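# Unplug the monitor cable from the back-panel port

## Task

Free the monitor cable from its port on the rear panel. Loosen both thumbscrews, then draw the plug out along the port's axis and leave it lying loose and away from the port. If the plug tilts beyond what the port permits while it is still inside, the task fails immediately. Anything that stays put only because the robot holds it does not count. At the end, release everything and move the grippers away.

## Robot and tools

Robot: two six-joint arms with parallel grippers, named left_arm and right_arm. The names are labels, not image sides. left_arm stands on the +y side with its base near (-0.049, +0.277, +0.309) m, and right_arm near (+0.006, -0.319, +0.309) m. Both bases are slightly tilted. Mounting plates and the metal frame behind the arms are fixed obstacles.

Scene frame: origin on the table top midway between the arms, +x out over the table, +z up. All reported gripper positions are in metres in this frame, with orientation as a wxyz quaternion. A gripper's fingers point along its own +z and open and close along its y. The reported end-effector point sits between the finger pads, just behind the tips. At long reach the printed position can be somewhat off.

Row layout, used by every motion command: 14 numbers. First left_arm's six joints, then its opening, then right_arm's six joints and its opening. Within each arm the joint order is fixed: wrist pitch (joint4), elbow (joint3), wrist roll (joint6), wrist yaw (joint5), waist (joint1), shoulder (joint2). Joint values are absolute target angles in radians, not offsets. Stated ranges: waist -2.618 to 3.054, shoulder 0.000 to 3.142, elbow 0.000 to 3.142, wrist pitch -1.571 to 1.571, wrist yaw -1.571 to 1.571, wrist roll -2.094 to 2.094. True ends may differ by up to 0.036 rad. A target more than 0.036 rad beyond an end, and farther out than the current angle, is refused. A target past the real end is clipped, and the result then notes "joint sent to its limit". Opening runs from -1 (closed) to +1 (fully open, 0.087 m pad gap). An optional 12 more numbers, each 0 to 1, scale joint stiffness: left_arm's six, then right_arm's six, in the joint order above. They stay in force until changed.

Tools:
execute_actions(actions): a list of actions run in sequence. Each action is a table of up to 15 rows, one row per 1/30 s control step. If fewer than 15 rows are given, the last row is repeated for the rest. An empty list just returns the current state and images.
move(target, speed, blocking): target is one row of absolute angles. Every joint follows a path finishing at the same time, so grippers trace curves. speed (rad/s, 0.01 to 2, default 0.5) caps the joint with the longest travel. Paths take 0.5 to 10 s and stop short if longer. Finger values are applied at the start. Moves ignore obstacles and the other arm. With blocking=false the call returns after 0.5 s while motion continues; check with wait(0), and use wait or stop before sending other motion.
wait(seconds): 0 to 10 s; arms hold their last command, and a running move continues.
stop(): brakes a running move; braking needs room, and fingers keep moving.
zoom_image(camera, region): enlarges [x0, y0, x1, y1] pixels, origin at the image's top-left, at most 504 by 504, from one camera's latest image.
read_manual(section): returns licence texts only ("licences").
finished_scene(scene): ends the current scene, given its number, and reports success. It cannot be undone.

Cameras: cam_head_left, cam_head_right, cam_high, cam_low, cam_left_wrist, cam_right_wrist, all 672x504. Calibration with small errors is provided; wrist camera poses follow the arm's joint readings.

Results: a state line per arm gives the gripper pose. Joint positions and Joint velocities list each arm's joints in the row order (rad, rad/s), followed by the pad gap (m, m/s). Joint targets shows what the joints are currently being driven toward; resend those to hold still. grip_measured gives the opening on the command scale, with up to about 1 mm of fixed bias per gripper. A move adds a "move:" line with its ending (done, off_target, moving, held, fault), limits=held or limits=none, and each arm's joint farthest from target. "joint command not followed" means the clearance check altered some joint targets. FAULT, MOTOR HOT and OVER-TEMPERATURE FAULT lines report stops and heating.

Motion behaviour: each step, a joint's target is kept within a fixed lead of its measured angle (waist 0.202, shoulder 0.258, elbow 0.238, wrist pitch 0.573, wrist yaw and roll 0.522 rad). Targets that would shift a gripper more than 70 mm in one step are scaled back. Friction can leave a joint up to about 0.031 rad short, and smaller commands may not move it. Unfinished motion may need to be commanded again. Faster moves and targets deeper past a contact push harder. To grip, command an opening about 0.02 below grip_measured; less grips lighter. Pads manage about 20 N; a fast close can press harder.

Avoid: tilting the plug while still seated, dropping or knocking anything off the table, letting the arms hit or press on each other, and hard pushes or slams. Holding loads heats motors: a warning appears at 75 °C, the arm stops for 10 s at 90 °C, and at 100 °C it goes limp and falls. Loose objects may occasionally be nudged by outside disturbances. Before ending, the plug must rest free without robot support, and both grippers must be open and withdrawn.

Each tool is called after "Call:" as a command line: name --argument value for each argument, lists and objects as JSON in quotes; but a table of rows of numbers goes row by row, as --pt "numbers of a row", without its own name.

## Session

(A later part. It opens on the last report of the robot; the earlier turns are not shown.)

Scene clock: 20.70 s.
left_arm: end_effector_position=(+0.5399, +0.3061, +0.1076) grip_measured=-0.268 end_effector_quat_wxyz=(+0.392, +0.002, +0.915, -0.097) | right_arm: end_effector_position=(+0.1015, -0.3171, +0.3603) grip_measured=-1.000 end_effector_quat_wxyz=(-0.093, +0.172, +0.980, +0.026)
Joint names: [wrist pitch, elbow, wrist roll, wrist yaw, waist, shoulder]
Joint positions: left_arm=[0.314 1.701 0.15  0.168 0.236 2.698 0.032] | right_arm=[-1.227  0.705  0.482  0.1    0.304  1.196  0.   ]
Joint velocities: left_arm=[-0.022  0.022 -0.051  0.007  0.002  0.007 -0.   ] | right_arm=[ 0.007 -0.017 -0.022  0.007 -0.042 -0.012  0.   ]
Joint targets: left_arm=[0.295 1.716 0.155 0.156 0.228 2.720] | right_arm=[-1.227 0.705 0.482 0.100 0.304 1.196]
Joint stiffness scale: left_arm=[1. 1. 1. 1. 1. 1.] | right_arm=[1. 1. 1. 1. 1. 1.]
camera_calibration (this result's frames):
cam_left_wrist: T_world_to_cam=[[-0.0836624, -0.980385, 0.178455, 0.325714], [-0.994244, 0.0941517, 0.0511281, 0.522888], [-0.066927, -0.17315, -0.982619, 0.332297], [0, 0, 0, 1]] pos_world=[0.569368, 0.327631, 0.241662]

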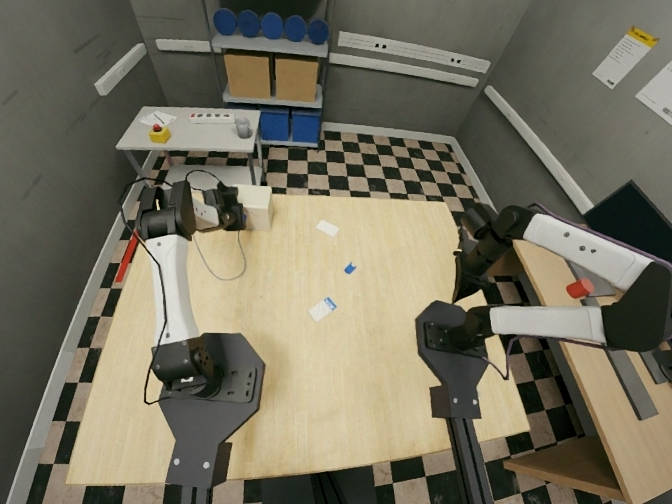

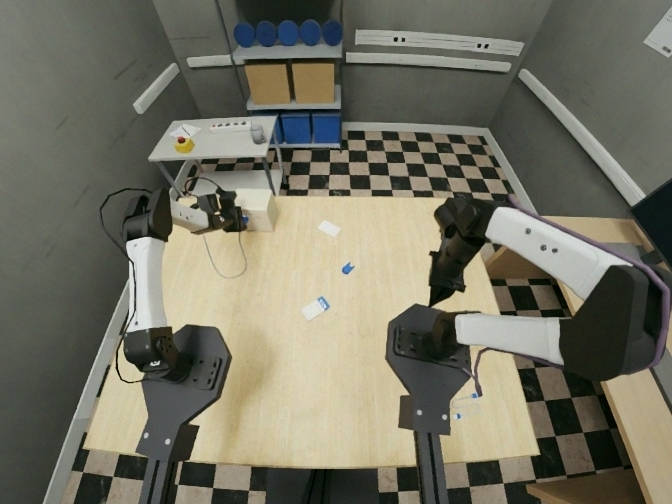

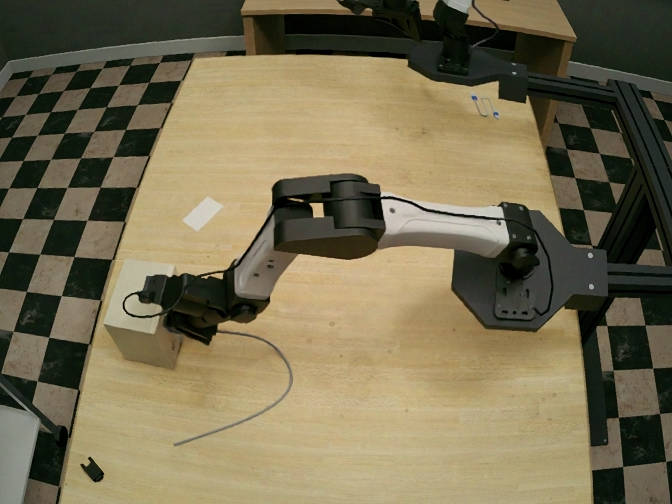

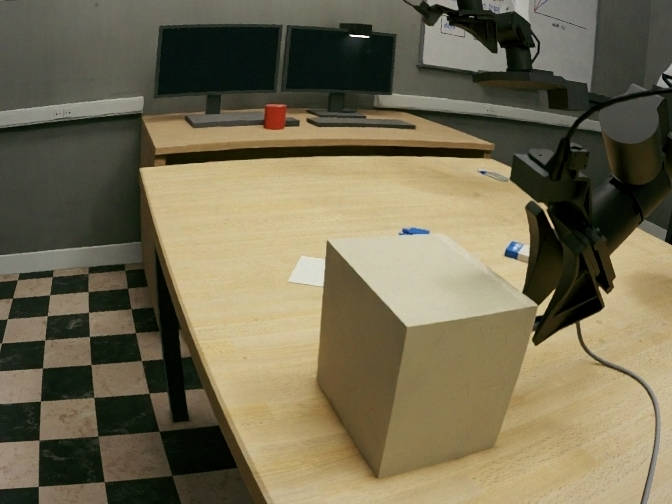

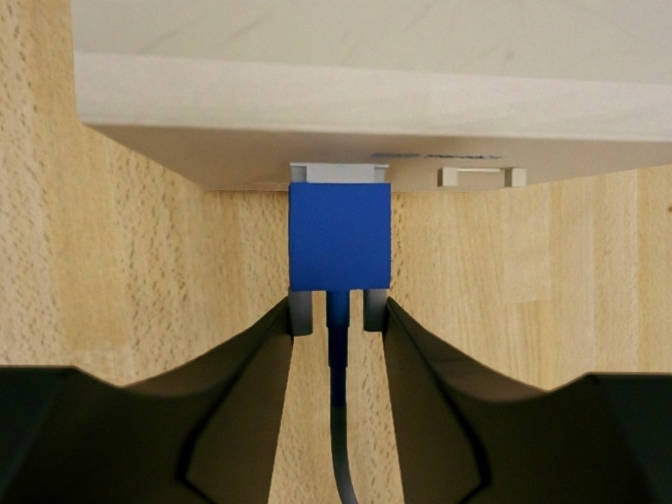

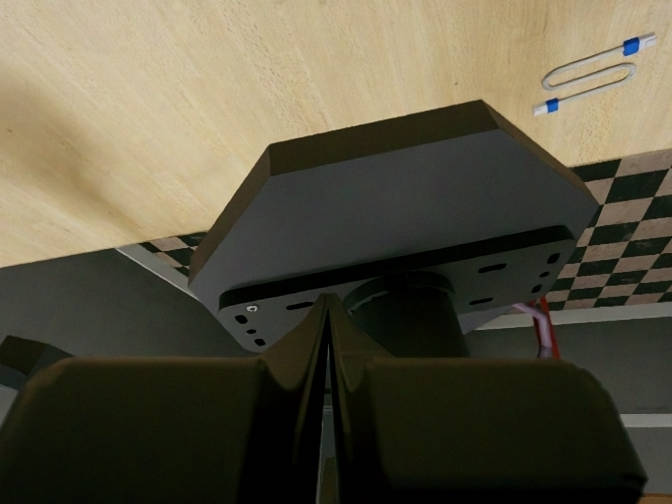

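Call:
move --target '[0.295,1.76,0.155,0.156,0.228,2.78,-0.277,-1.227,0.705,0.482,0.1,0.304,1.196,-1]' --speed 0.04

Call:
zoom_image --camera "cam_left_wrist" --region '[240, 130, 440, 380]'

Scene clock: 23.37 s.
left_arm: end_effector_position=(+0.5436, +0.3037, +0.0954) grip_measured=-0.276 end_effector_quat_wxyz=(+0.391, +0.003, +0.915, -0.098) | right_arm: end_effector_position=(+0.1015, -0.3171, +0.3603) grip_measured=-1.000 end_effector_quat_wxyz=(-0.093, +0.172, +0.980, +0.026)
Joint names: [wrist pitch, elbow, wrist roll, wrist yaw, waist, shoulder]
Joint positions: left_arm=[0.311 1.75  0.15  0.17  0.235 2.747 0.032] | right_arm=[-1.227  0.705  0.482  0.1    0.304  1.196  0.   ]
Joint velocities: left_arm=[-0.051  0.002 -0.066 -0.037 -0.007 -0.037 -0.   ] | right_arm=[-0.007 -0.012 -0.066 -0.007 -0.012 -0.002  0.   ]
Joint targets: left_arm=[0.295 1.760 0.155 0.156 0.228 2.780] | right_arm=[-1.227 0.705 0.482 0.100 0.304 1.196]
Joint stiffness scale: left_arm=[1. 1. 1. 1. 1. 1.] | right_arm=[1. 1. 1. 1. 1. 1.]
move: off_target (left_arm); limits=none; left_arm: farthest joint: the shoulder, 0.033 radians from its target (0.082 radians at the start); right_arm: farthest joint: the waist, 0.000 radians from its target (0.000 radians at the start)
camera_calibration (this result's frames):
cam_left_wrist: T_world_to_cam=[[-0.0860087, -0.979798, 0.180548, 0.326729], [-0.993905, 0.096926, 0.0525261, 0.526168], [-0.0689649, -0.17493, -0.982163, 0.32174], [0, 0, 0, 1]] pos_world=[0.573251, 0.325412, 0.229373]

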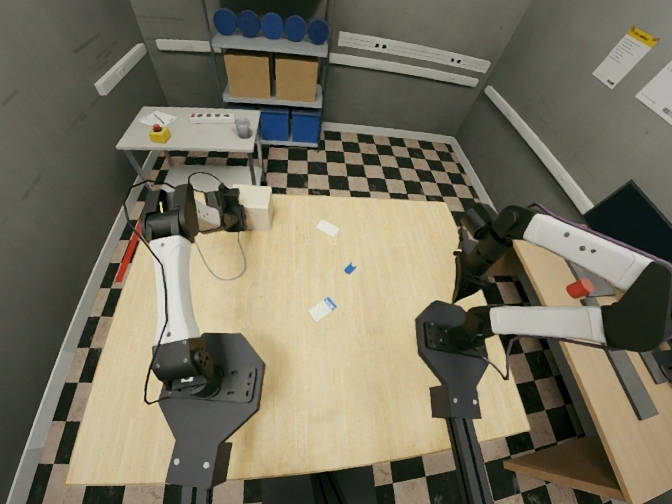

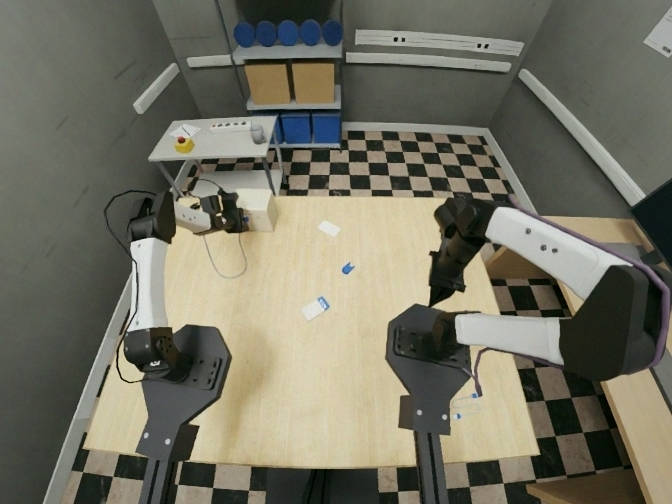

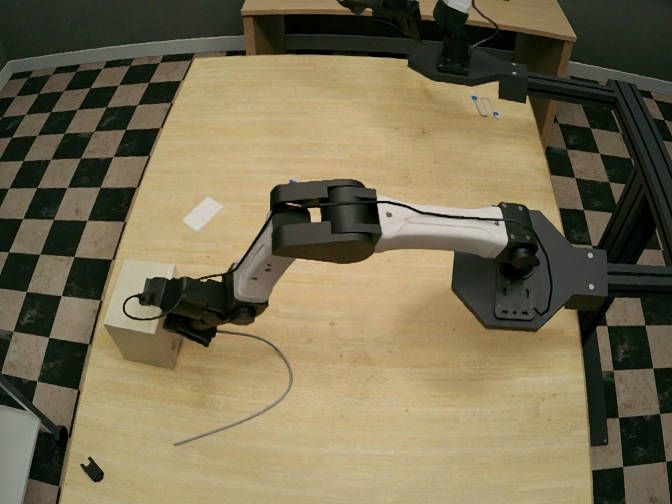

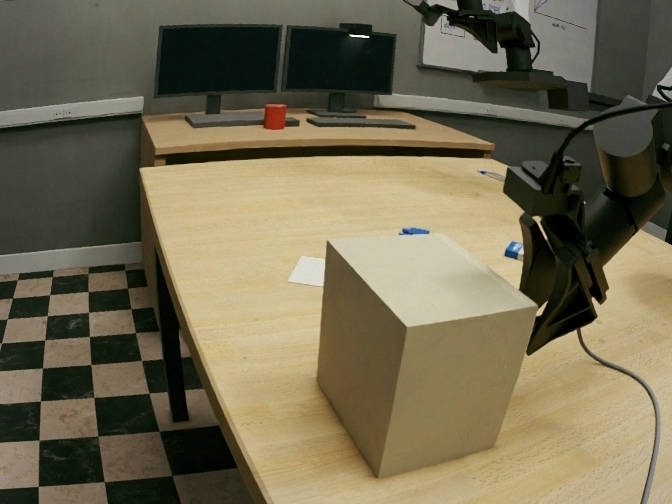

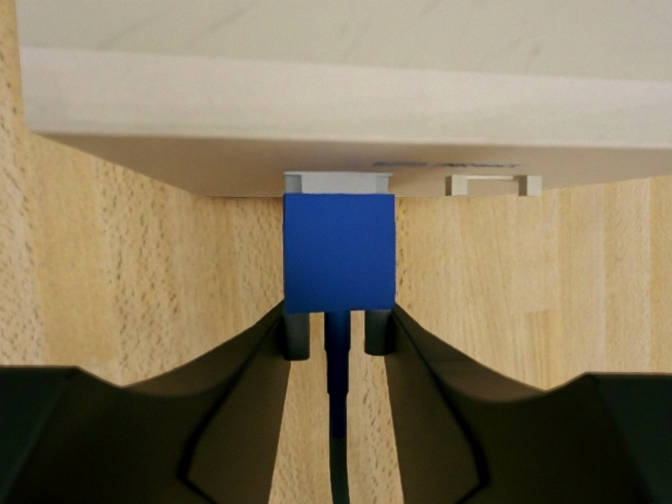

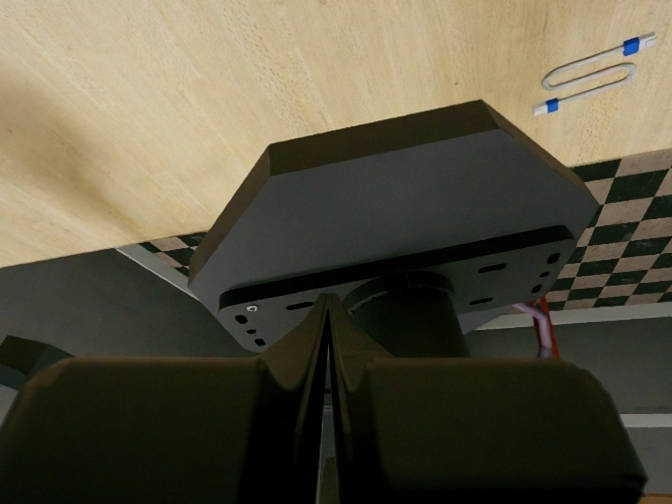

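Region (240, 130, 440, 380) of cam_left_wrist's 672x504 image, scaled by 2.016, with more detail than that image has; it fills the left 403 columns of this view, and the rest is white.

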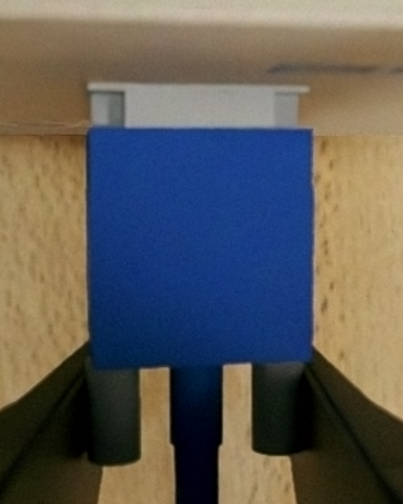

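Call:
move --target '[0.295,1.80,0.155,0.156,0.228,2.86,-0.295,-1.227,0.705,0.482,0.1,0.304,1.196,-1]' --speed 0.04

Call:
zoom_image --camera "cam_left_wrist" --region '[240, 130, 440, 430]'

Scene clock: 26.87 s.
left_arm: end_effector_position=(+0.5301, +0.2967, +0.0600) grip_measured=-0.295 end_effector_quat_wxyz=(+0.370, +0.002, +0.924, -0.101) | right_arm: end_effector_position=(+0.1015, -0.3171, +0.3603) grip_measured=-1.000 end_effector_quat_wxyz=(-0.093, +0.172, +0.980, +0.026)
Joint names: [wrist pitch, elbow, wrist roll, wrist yaw, waist, shoulder]
Joint positions: left_arm=[0.314 1.785 0.15  0.165 0.235 2.831 0.031] | right_arm=[-1.227  0.705  0.482  0.1    0.304  1.196  0.   ]
Joint velocities: left_arm=[-0.081 -0.007  0.051 -0.022 -0.012 -0.002  0.   ] | right_arm=[ 0.007  0.002  0.066  0.022  0.017 -0.007  0.   ]
Joint targets: left_arm=[0.295 1.800 0.155 0.156 0.228 2.860] | right_arm=[-1.227 0.705 0.482 0.100 0.304 1.196]
Joint stiffness scale: left_arm=[1. 1. 1. 1. 1. 1.] | right_arm=[1. 1. 1. 1. 1. 1.]
move: off_target (left_arm); limits=none; left_arm: farthest joint: the shoulder, 0.029 radians from its target (0.113 radians at the start); right_arm: farthest joint: the waist, 0.000 radians from its target (0.000 radians at the start)
camera_calibration (this result's frames):
cam_left_wrist: T_world_to_cam=[[-0.0817127, -0.978856, 0.187519, 0.322082], [-0.989965, 0.10148, 0.0983437, 0.509187], [-0.115294, -0.177601, -0.977326, 0.309872], [0, 0, 0, 1]] pos_world=[0.566121, 0.318634, 0.192374]

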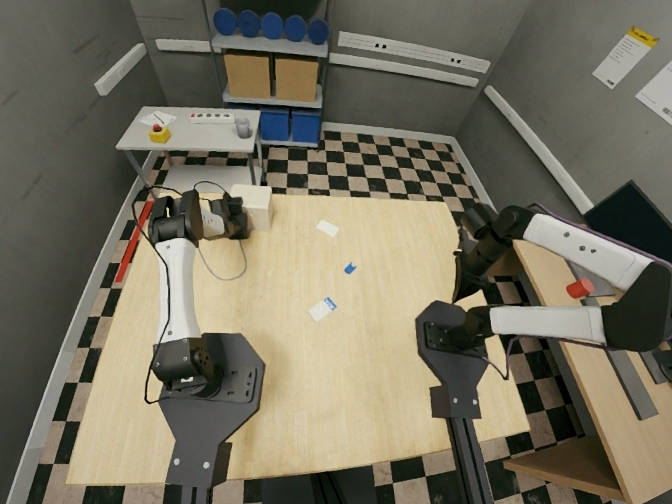

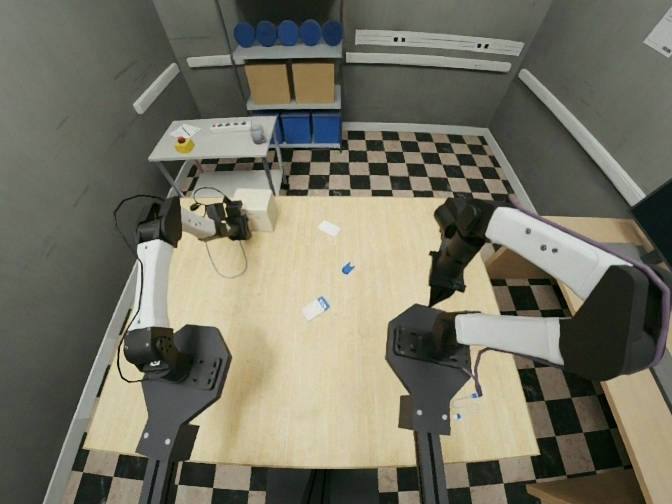

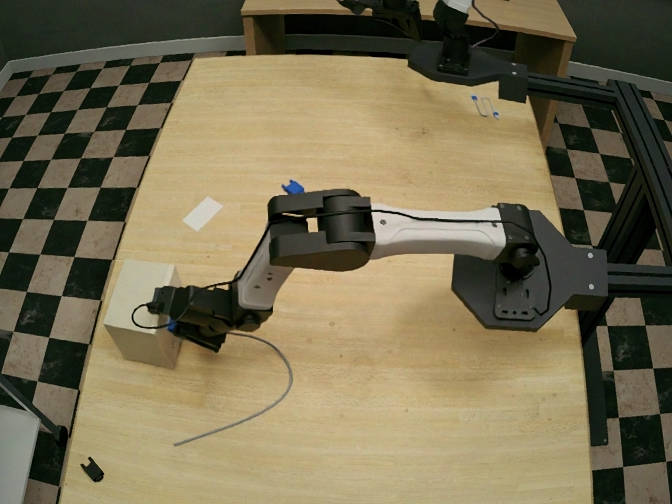

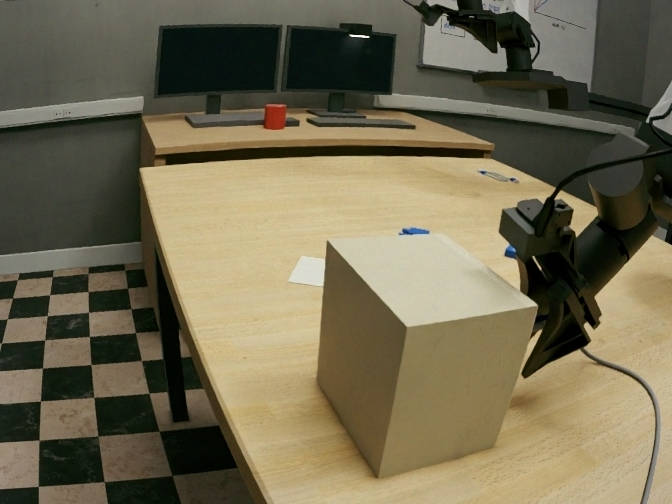

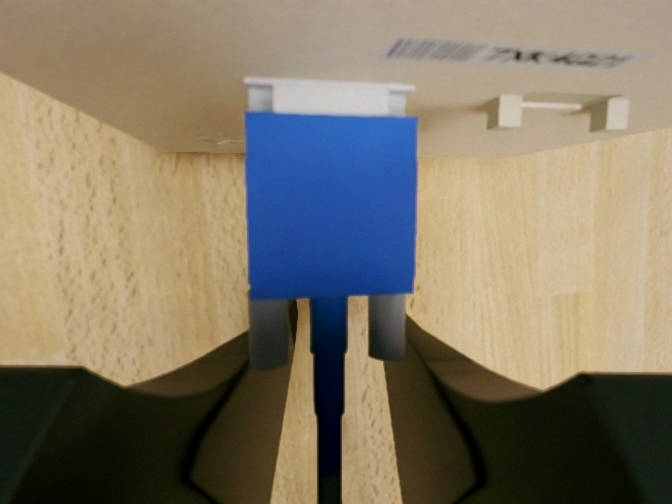

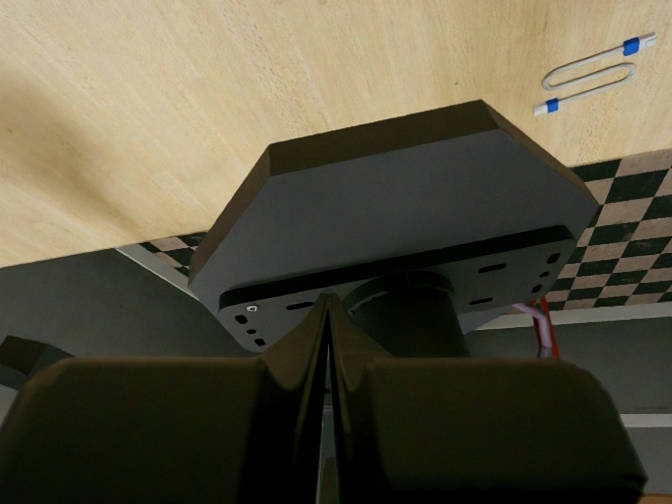

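Region (240, 130, 440, 430) of cam_left_wrist's 672x504 image, scaled by 1.680, with more detail than that image has.

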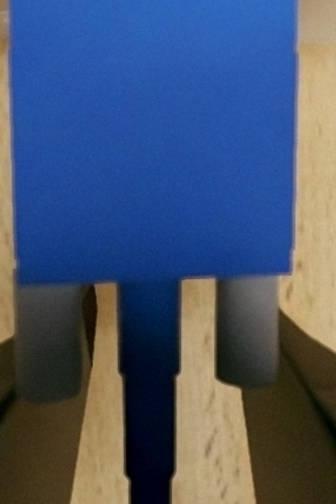

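Call:
move --target '[0.295,1.81,0.155,0.156,0.228,2.785,-0.1,-1.227,0.705,0.482,0.1,0.304,1.196,-1]' --speed 0.05

Scene clock: 29.30 s.
left_arm: end_effector_position=(+0.5478, +0.3034, +0.0849) grip_measured=-0.100 end_effector_quat_wxyz=(+0.392, +0.002, +0.915, -0.096) | right_arm: end_effector_position=(+0.1015, -0.3171, +0.3603) grip_measured=-1.000 end_effector_quat_wxyz=(-0.093, +0.172, +0.980, +0.026)
Joint names: [wrist pitch, elbow, wrist roll, wrist yaw, waist, shoulder]
Joint positions: left_arm=[0.312 1.797 0.15  0.165 0.235 2.791 0.039] | right_arm=[-1.227  0.705  0.482  0.1    0.304  1.196  0.   ]
Joint velocities: left_arm=[-0.037 -0.007 -0.066 -0.007  0.002 -0.002  0.   ] | right_arm=[ 0.037  0.007  0.139  0.051 -0.002 -0.002  0.   ]
Joint targets: left_arm=[0.295 1.810 0.155 0.156 0.228 2.785] | right_arm=[-1.227 0.705 0.482 0.100 0.304 1.196]
Joint stiffness scale: left_arm=[1. 1. 1. 1. 1. 1.] | right_arm=[1. 1. 1. 1. 1. 1.]
move: done; limits=none; left_arm: farthest joint: the wrist pitch, 0.017 radians from its target (0.019 radians at the start); right_arm: farthest joint: the waist, 0.000 radians from its target (0.000 radians at the start)
camera_calibration (this result's frames):
cam_left_wrist: T_world_to_cam=[[-0.0825338, -0.980822, 0.176571, 0.327474], [-0.994372, 0.0928566, 0.0510075, 0.532561], [-0.0664251, -0.171368, -0.982965, 0.309236], [0, 0, 0, 1]] pos_world=[0.577133, 0.324735, 0.218981]

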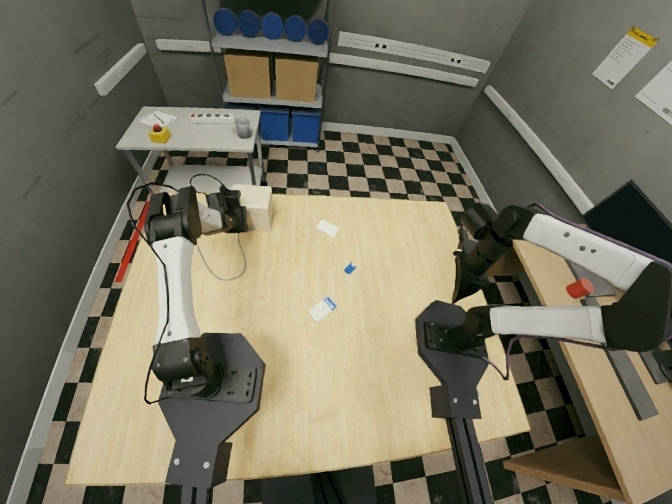

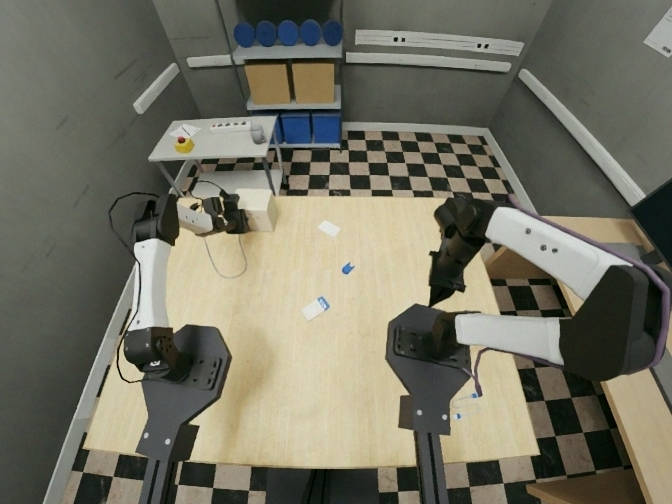

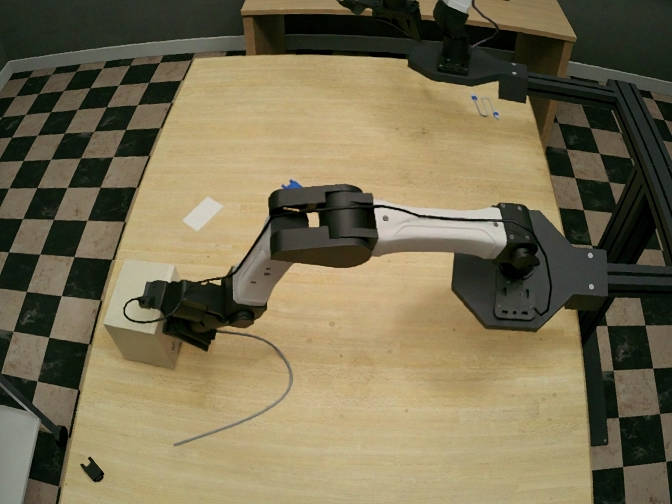

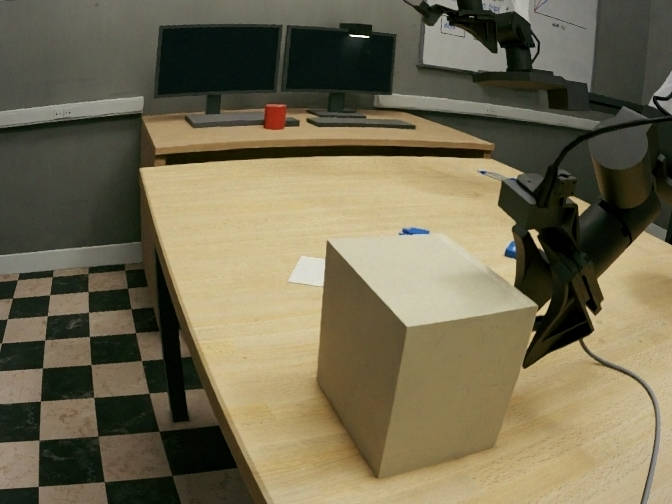

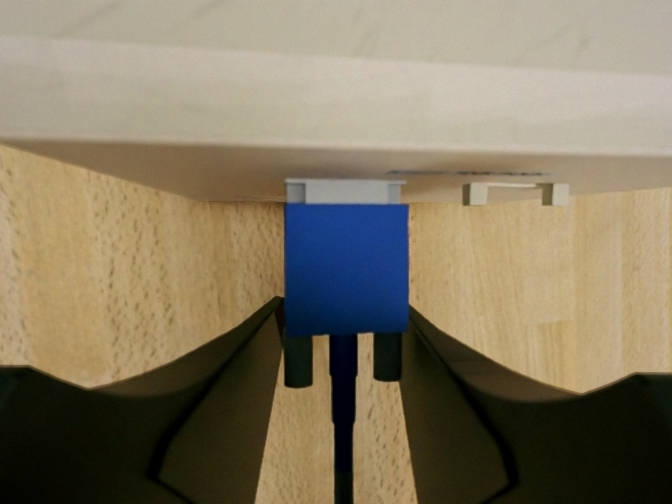

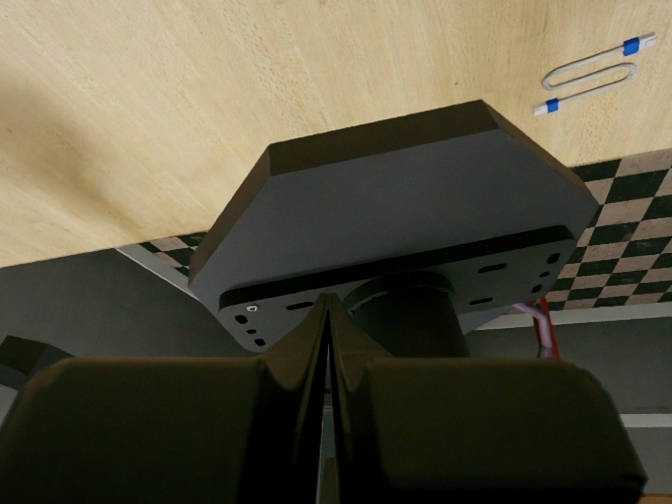

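Call:
move --target '[0.31,1.772,0.15,0.165,0.235,2.838,-0.15,-1.227,0.705,0.482,0.1,0.304,1.196,-1]' --speed 0.05

Call:
move --target '[0.31,1.775,0.15,0.08,0.235,2.81,-0.15,-1.227,0.705,0.482,0.1,0.304,1.196,-1]' --speed 0.1

Scene clock: 31.17 s.
left_arm: end_effector_position=(+0.5384, +0.2994, +0.0692) grip_measured=-0.150 end_effector_quat_wxyz=(+0.380, +0.002, +0.920, -0.099) | right_arm: end_effector_position=(+0.1015, -0.3171, +0.3603) grip_measured=-1.000 end_effector_quat_wxyz=(-0.093, +0.172, +0.980, +0.026)
Joint names: [wrist pitch, elbow, wrist roll, wrist yaw, waist, shoulder]
Joint positions: left_arm=[0.312 1.797 0.15  0.165 0.235 2.82  0.037] | right_arm=[-1.227  0.705  0.482  0.1    0.304  1.196  0.   ]
Joint velocities: left_arm=[ 0.095  0.017 -0.007  0.007 -0.022 -0.012  0.001] | right_arm=[-0.037  0.012 -0.022 -0.037 -0.002 -0.017  0.   ]
Joint targets: left_arm=[0.310 1.772 0.150 0.165 0.235 2.838] | right_arm=[-1.227 0.705 0.482 0.100 0.304 1.196]
Joint stiffness scale: left_arm=[1. 1. 1. 1. 1. 1.] | right_arm=[1. 1. 1. 1. 1. 1.]
move: off_target (left_arm); limits=none; left_arm: farthest joint: the elbow, 0.025 radians from its target (0.025 radians at the start); right_arm: farthest joint: the waist, 0.000 radians from its target (0.000 radians at the start)
camera_calibration (this result's frames):
cam_left_wrist: T_world_to_cam=[[-0.0821333, -0.979712, 0.182809, 0.324537], [-0.992153, 0.0977283, 0.0779867, 0.519847], [-0.0942702, -0.17497, -0.98005, 0.308409], [0, 0, 0, 1]] pos_world=[0.571497, 0.321111, 0.202387]

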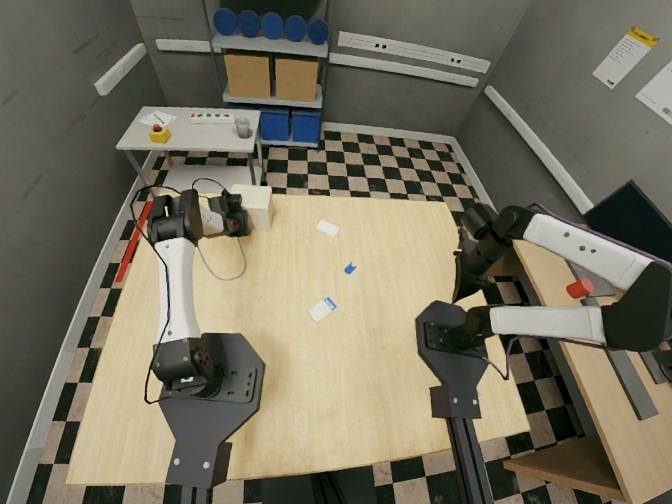

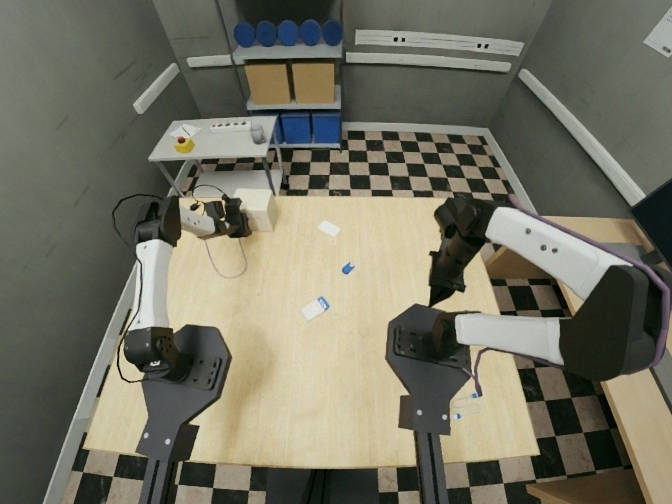

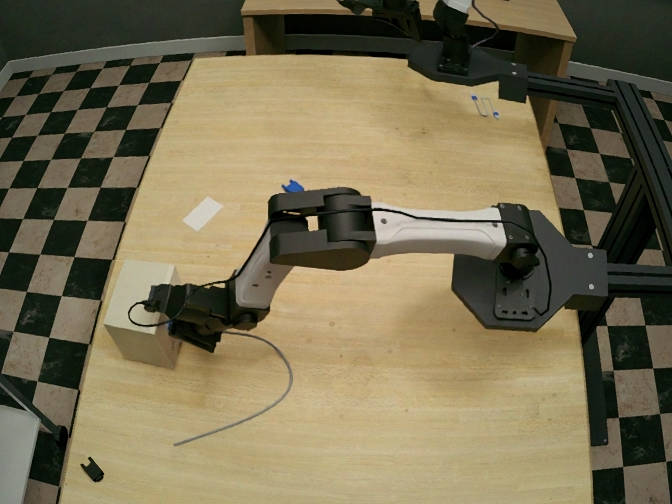

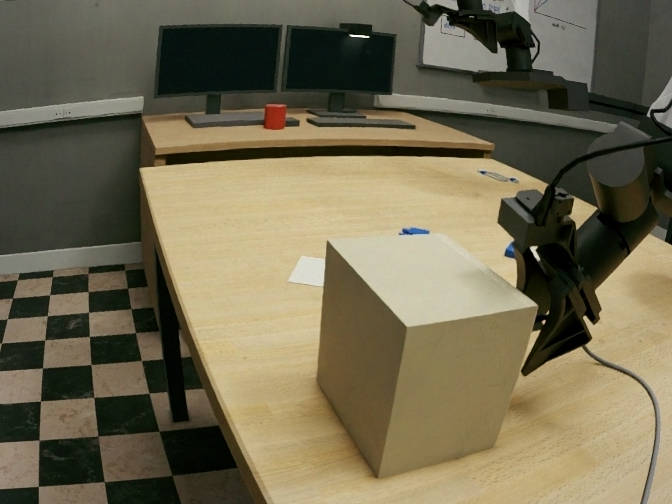

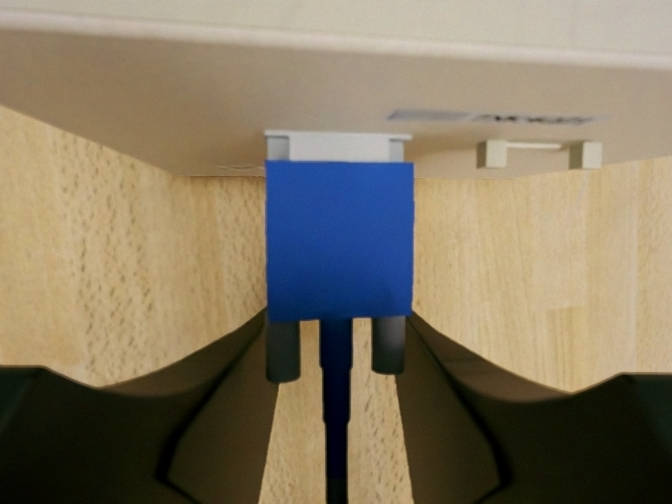

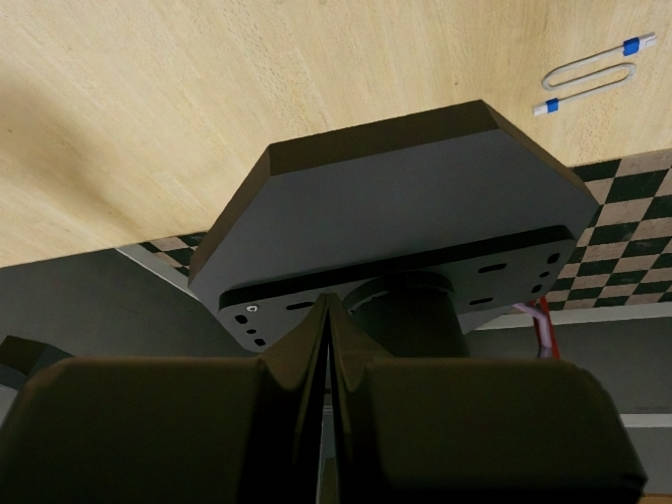

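Scene clock: 32.40 s.
left_arm: end_effector_position=(+0.5381, +0.3049, +0.0677) grip_measured=-0.150 end_effector_quat_wxyz=(+0.377, -0.005, +0.923, -0.079) | right_arm: end_effector_position=(+0.1015, -0.3171, +0.3603) grip_measured=-1.000 end_effector_quat_wxyz=(-0.093, +0.172, +0.980, +0.026)
Joint names: [wrist pitch, elbow, wrist roll, wrist yaw, waist, shoulder]
Joint positions: left_arm=[0.312 1.797 0.15  0.12  0.232 2.82  0.037] | right_arm=[-1.227  0.705  0.482  0.1    0.304  1.196  0.   ]
Joint velocities: left_arm=[ 0.022 -0.007 -0.022 -0.051 -0.002 -0.002  0.   ] | right_arm=[-0.007  0.007 -0.037  0.022  0.007  0.002  0.   ]
Joint targets: left_arm=[0.310 1.775 0.150 0.080 0.235 2.810] | right_arm=[-1.227 0.705 0.482 0.100 0.304 1.196]
Joint stiffness scale: left_arm=[1. 1. 1. 1. 1. 1.] | right_arm=[1. 1. 1. 1. 1. 1.]
move: off_target (left_arm); limits=none; left_arm: farthest joint: the wrist yaw, 0.040 radians from its target (0.085 radians at the start); right_arm: farthest joint: the waist, 0.000 radians from its target (0.000 radians at the start)
camera_calibration (this result's frames):
cam_left_wrist: T_world_to_cam=[[-0.054623, -0.986894, 0.151845, 0.3196], [-0.993589, 0.068797, 0.0897131, 0.527958], [-0.0989838, -0.145971, -0.984324, 0.301814], [0, 0, 0, 1]] pos_world=[0.571905, 0.323145, 0.201188]

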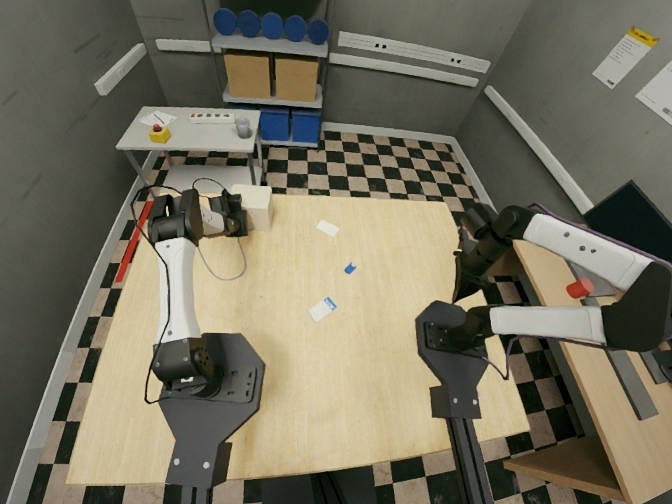

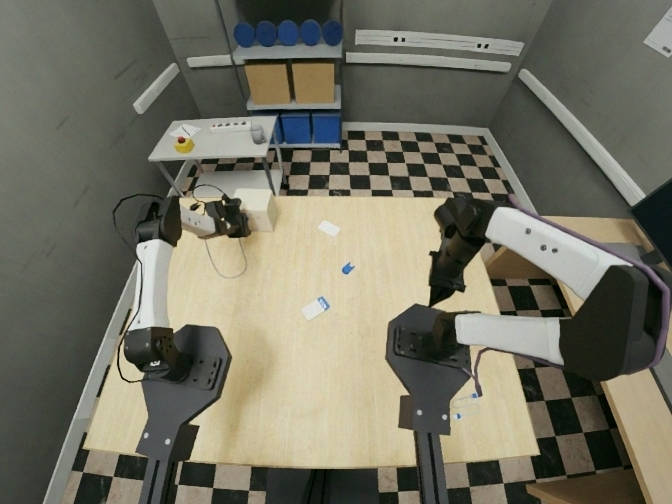

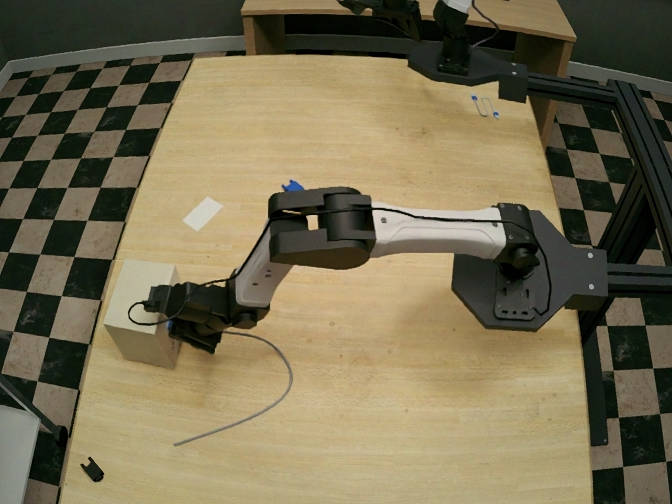

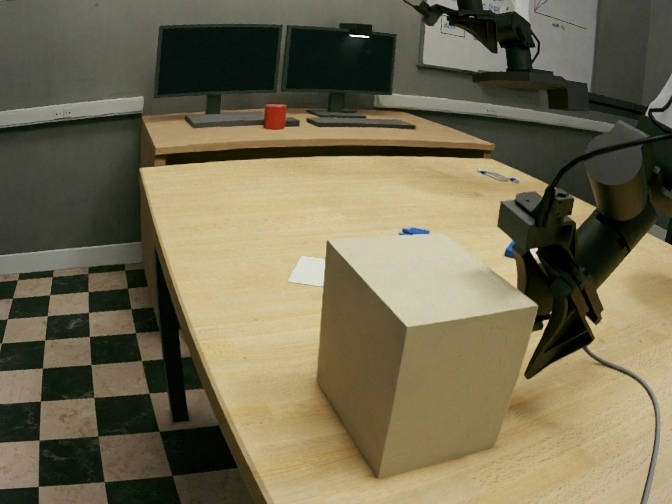

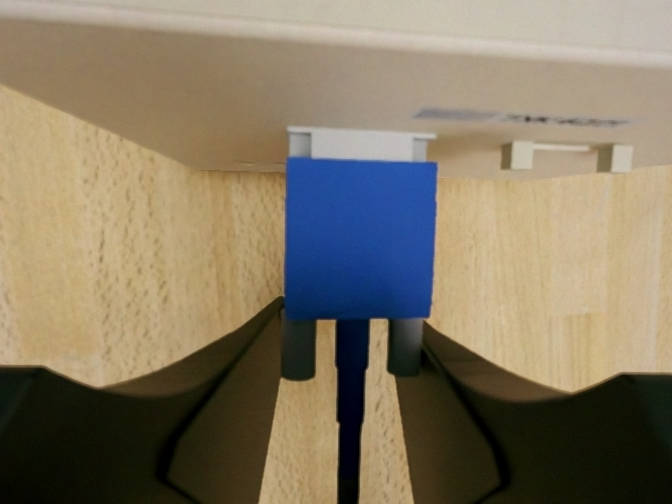

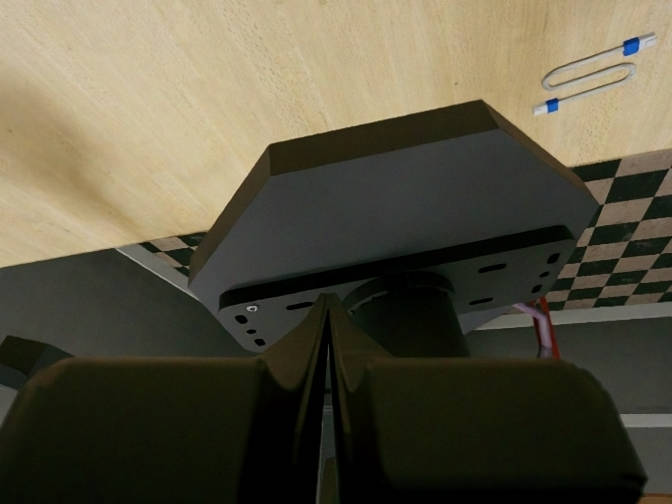

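Call:
execute_actions --actions '[[[0.32,1.772,0.15,0.07,0.245,2.81,-0.15,-1.227,0.705,0.482,0.1,0.304,1.196,-1],[0.325,1.772,0.15,0.06,0.25,2.81,-0.15,-1.227,0.705,0.482,0.1,0.304,1.196,-1],[0.33,1.772,0.15,0.06,0.255,2.81,-0.15,-1.227,0.705,0.482,0.1,0.304,1.196,-1]], [[0.33,1.769,0.15,0.06,0.255,2.806,-0.15,-1.227,0.705,0.482,0.1,0.304,1.196,-1],[0.33,1.765,0.15,0.06,0.255,2.802,-0.15,-1.227,0.705,0.482,0.1,0.304,1.196,-1],[0.33,1.762,0.15,0.06,0.255,2.798,-0.15,-1.227,0.705,0.482,0.1,0.304,1.196,-1],[0.33,1.759,0.15,0.06,0.255,2.794,-0.15,-1.227,0.705,0.482,0.1,0.304,1.196,-1],[0.33,1.755,0.15,0.06,0.255,2.79,-0.15,-1.227,0.705,0.482,0.1,0.304,1.196,-1],[0.33,1.752,0.15,0.06,0.255,2.786,-0.15,-1.227,0.705,0.482,0.1,0.304,1.196,-1],[0.33,1.749,0.15,0.06,0.255,2.782,-0.15,-1.227,0.705,0.482,0.1,0.304,1.196,-1],[0.33,1.746,0.15,0.06,0.255,2.778,-0.15,-1.227,0.705,0.482,0.1,0.304,1.196,-1],[0.33,1.742,0.15,0.06,0.255,2.774,-0.15,-1.227,0.705,0.482,0.1,0.304,1.196,-1],[0.33,1.739,0.15,0.06,0.255,2.77,-0.15,-1.227,0.705,0.482,0.1,0.304,1.196,-1],[0.33,1.736,0.15,0.06,0.255,2.766,-0.15,-1.227,0.705,0.482,0.1,0.304,1.196,-1],[0.33,1.732,0.15,0.06,0.255,2.762,-0.15,-1.227,0.705,0.482,0.1,0.304,1.196,-1],[0.33,1.729,0.15,0.06,0.255,2.758,-0.15,-1.227,0.705,0.482,0.1,0.304,1.196,-1],[0.33,1.726,0.15,0.06,0.255,2.754,-0.15,-1.227,0.705,0.482,0.1,0.304,1.196,-1],[0.33,1.723,0.15,0.06,0.255,2.75,-0.15,-1.227,0.705,0.482,0.1,0.304,1.196,-1]], [[0.33,1.723,0.15,0.06,0.255,2.75,-0.15,-1.227,0.705,0.482,0.1,0.304,1.196,-1]]]'

Scene clock: 35.00 s.
left_arm: end_effector_position=(+0.5322, +0.3078, +0.0782) grip_measured=-0.150 end_effector_quat_wxyz=(+0.374, -0.007, +0.924, -0.074) | right_arm: end_effector_position=(+0.1015, -0.3171, +0.3603) grip_measured=-1.000 end_effector_quat_wxyz=(-0.093, +0.172, +0.980, +0.026)
Joint names: [wrist pitch, elbow, wrist roll, wrist yaw, waist, shoulder]
Joint positions: left_arm=[0.319 1.736 0.15  0.109 0.232 2.769 0.037] | right_arm=[-1.227  0.705  0.482  0.1    0.304  1.196  0.   ]
Joint velocities: left_arm=[-0.007 -0.002 -0.022  0.037 -0.012  0.012 -0.001] | right_arm=[-0.022  0.012 -0.066 -0.022  0.002  0.002  0.   ]
Joint targets: left_arm=[0.330 1.723 0.150 0.060 0.255 2.750] | right_arm=[-1.227 0.705 0.482 0.100 0.304 1.196]
Joint stiffness scale: left_arm=[1. 1. 1. 1. 1. 1.] | right_arm=[1. 1. 1. 1. 1. 1.]
camera_calibration (this result's frames):
cam_left_wrist: T_world_to_cam=[[-0.0470777, -0.988354, 0.144706, 0.317547], [-0.993538, 0.0613099, 0.0955205, 0.522747], [-0.10328, -0.139274, -0.984853, 0.312323], [0, 0, 0, 1]] pos_world=[0.566575, 0.325298, 0.211708]

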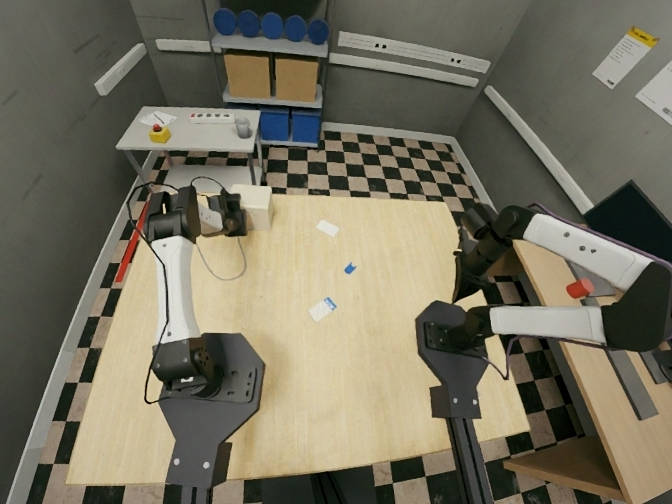

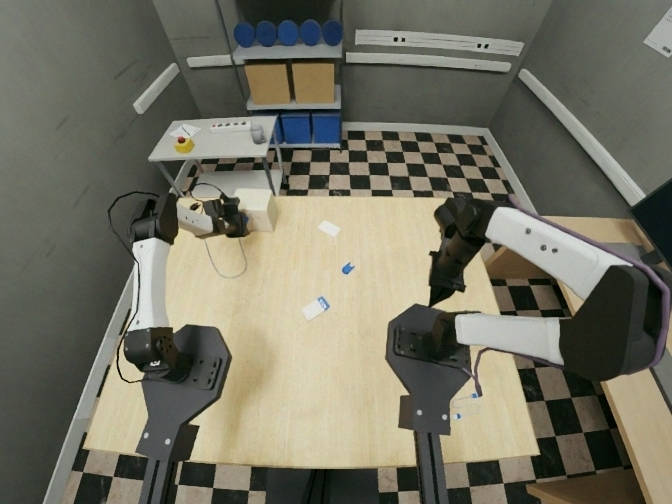

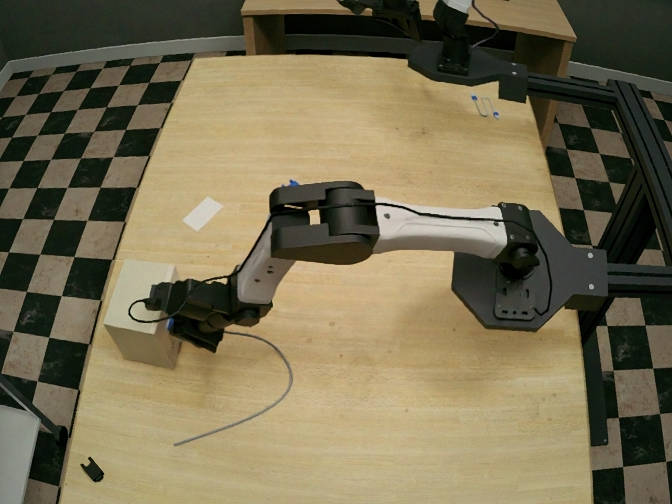

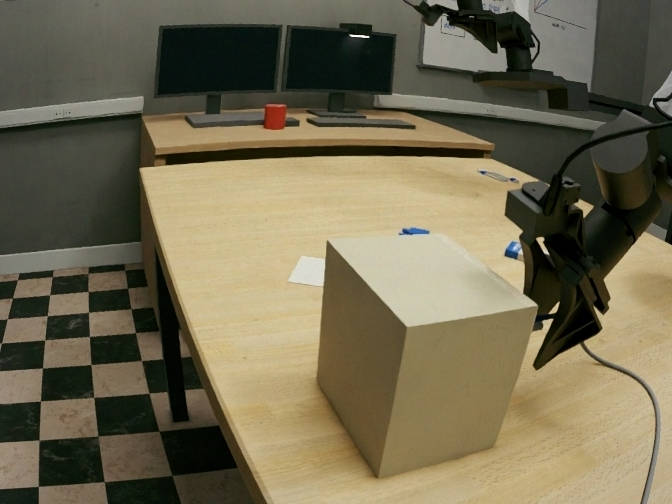

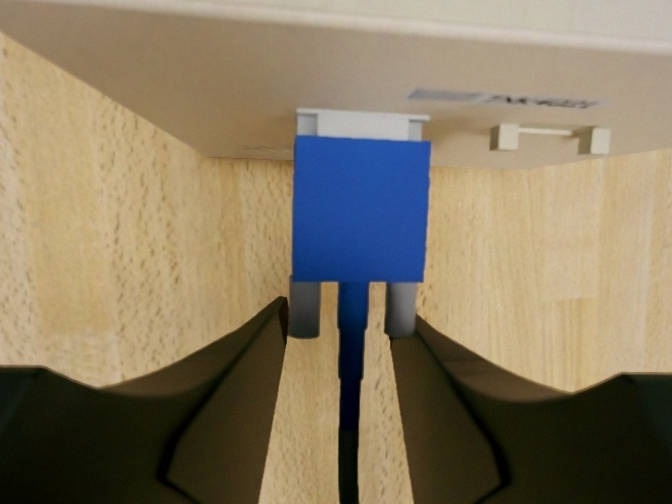

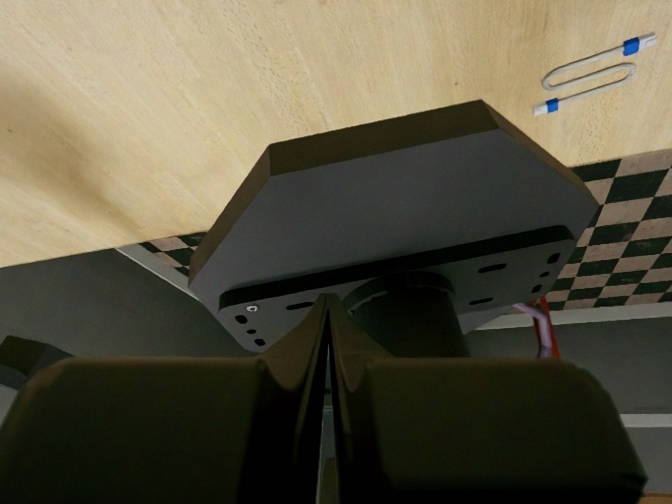

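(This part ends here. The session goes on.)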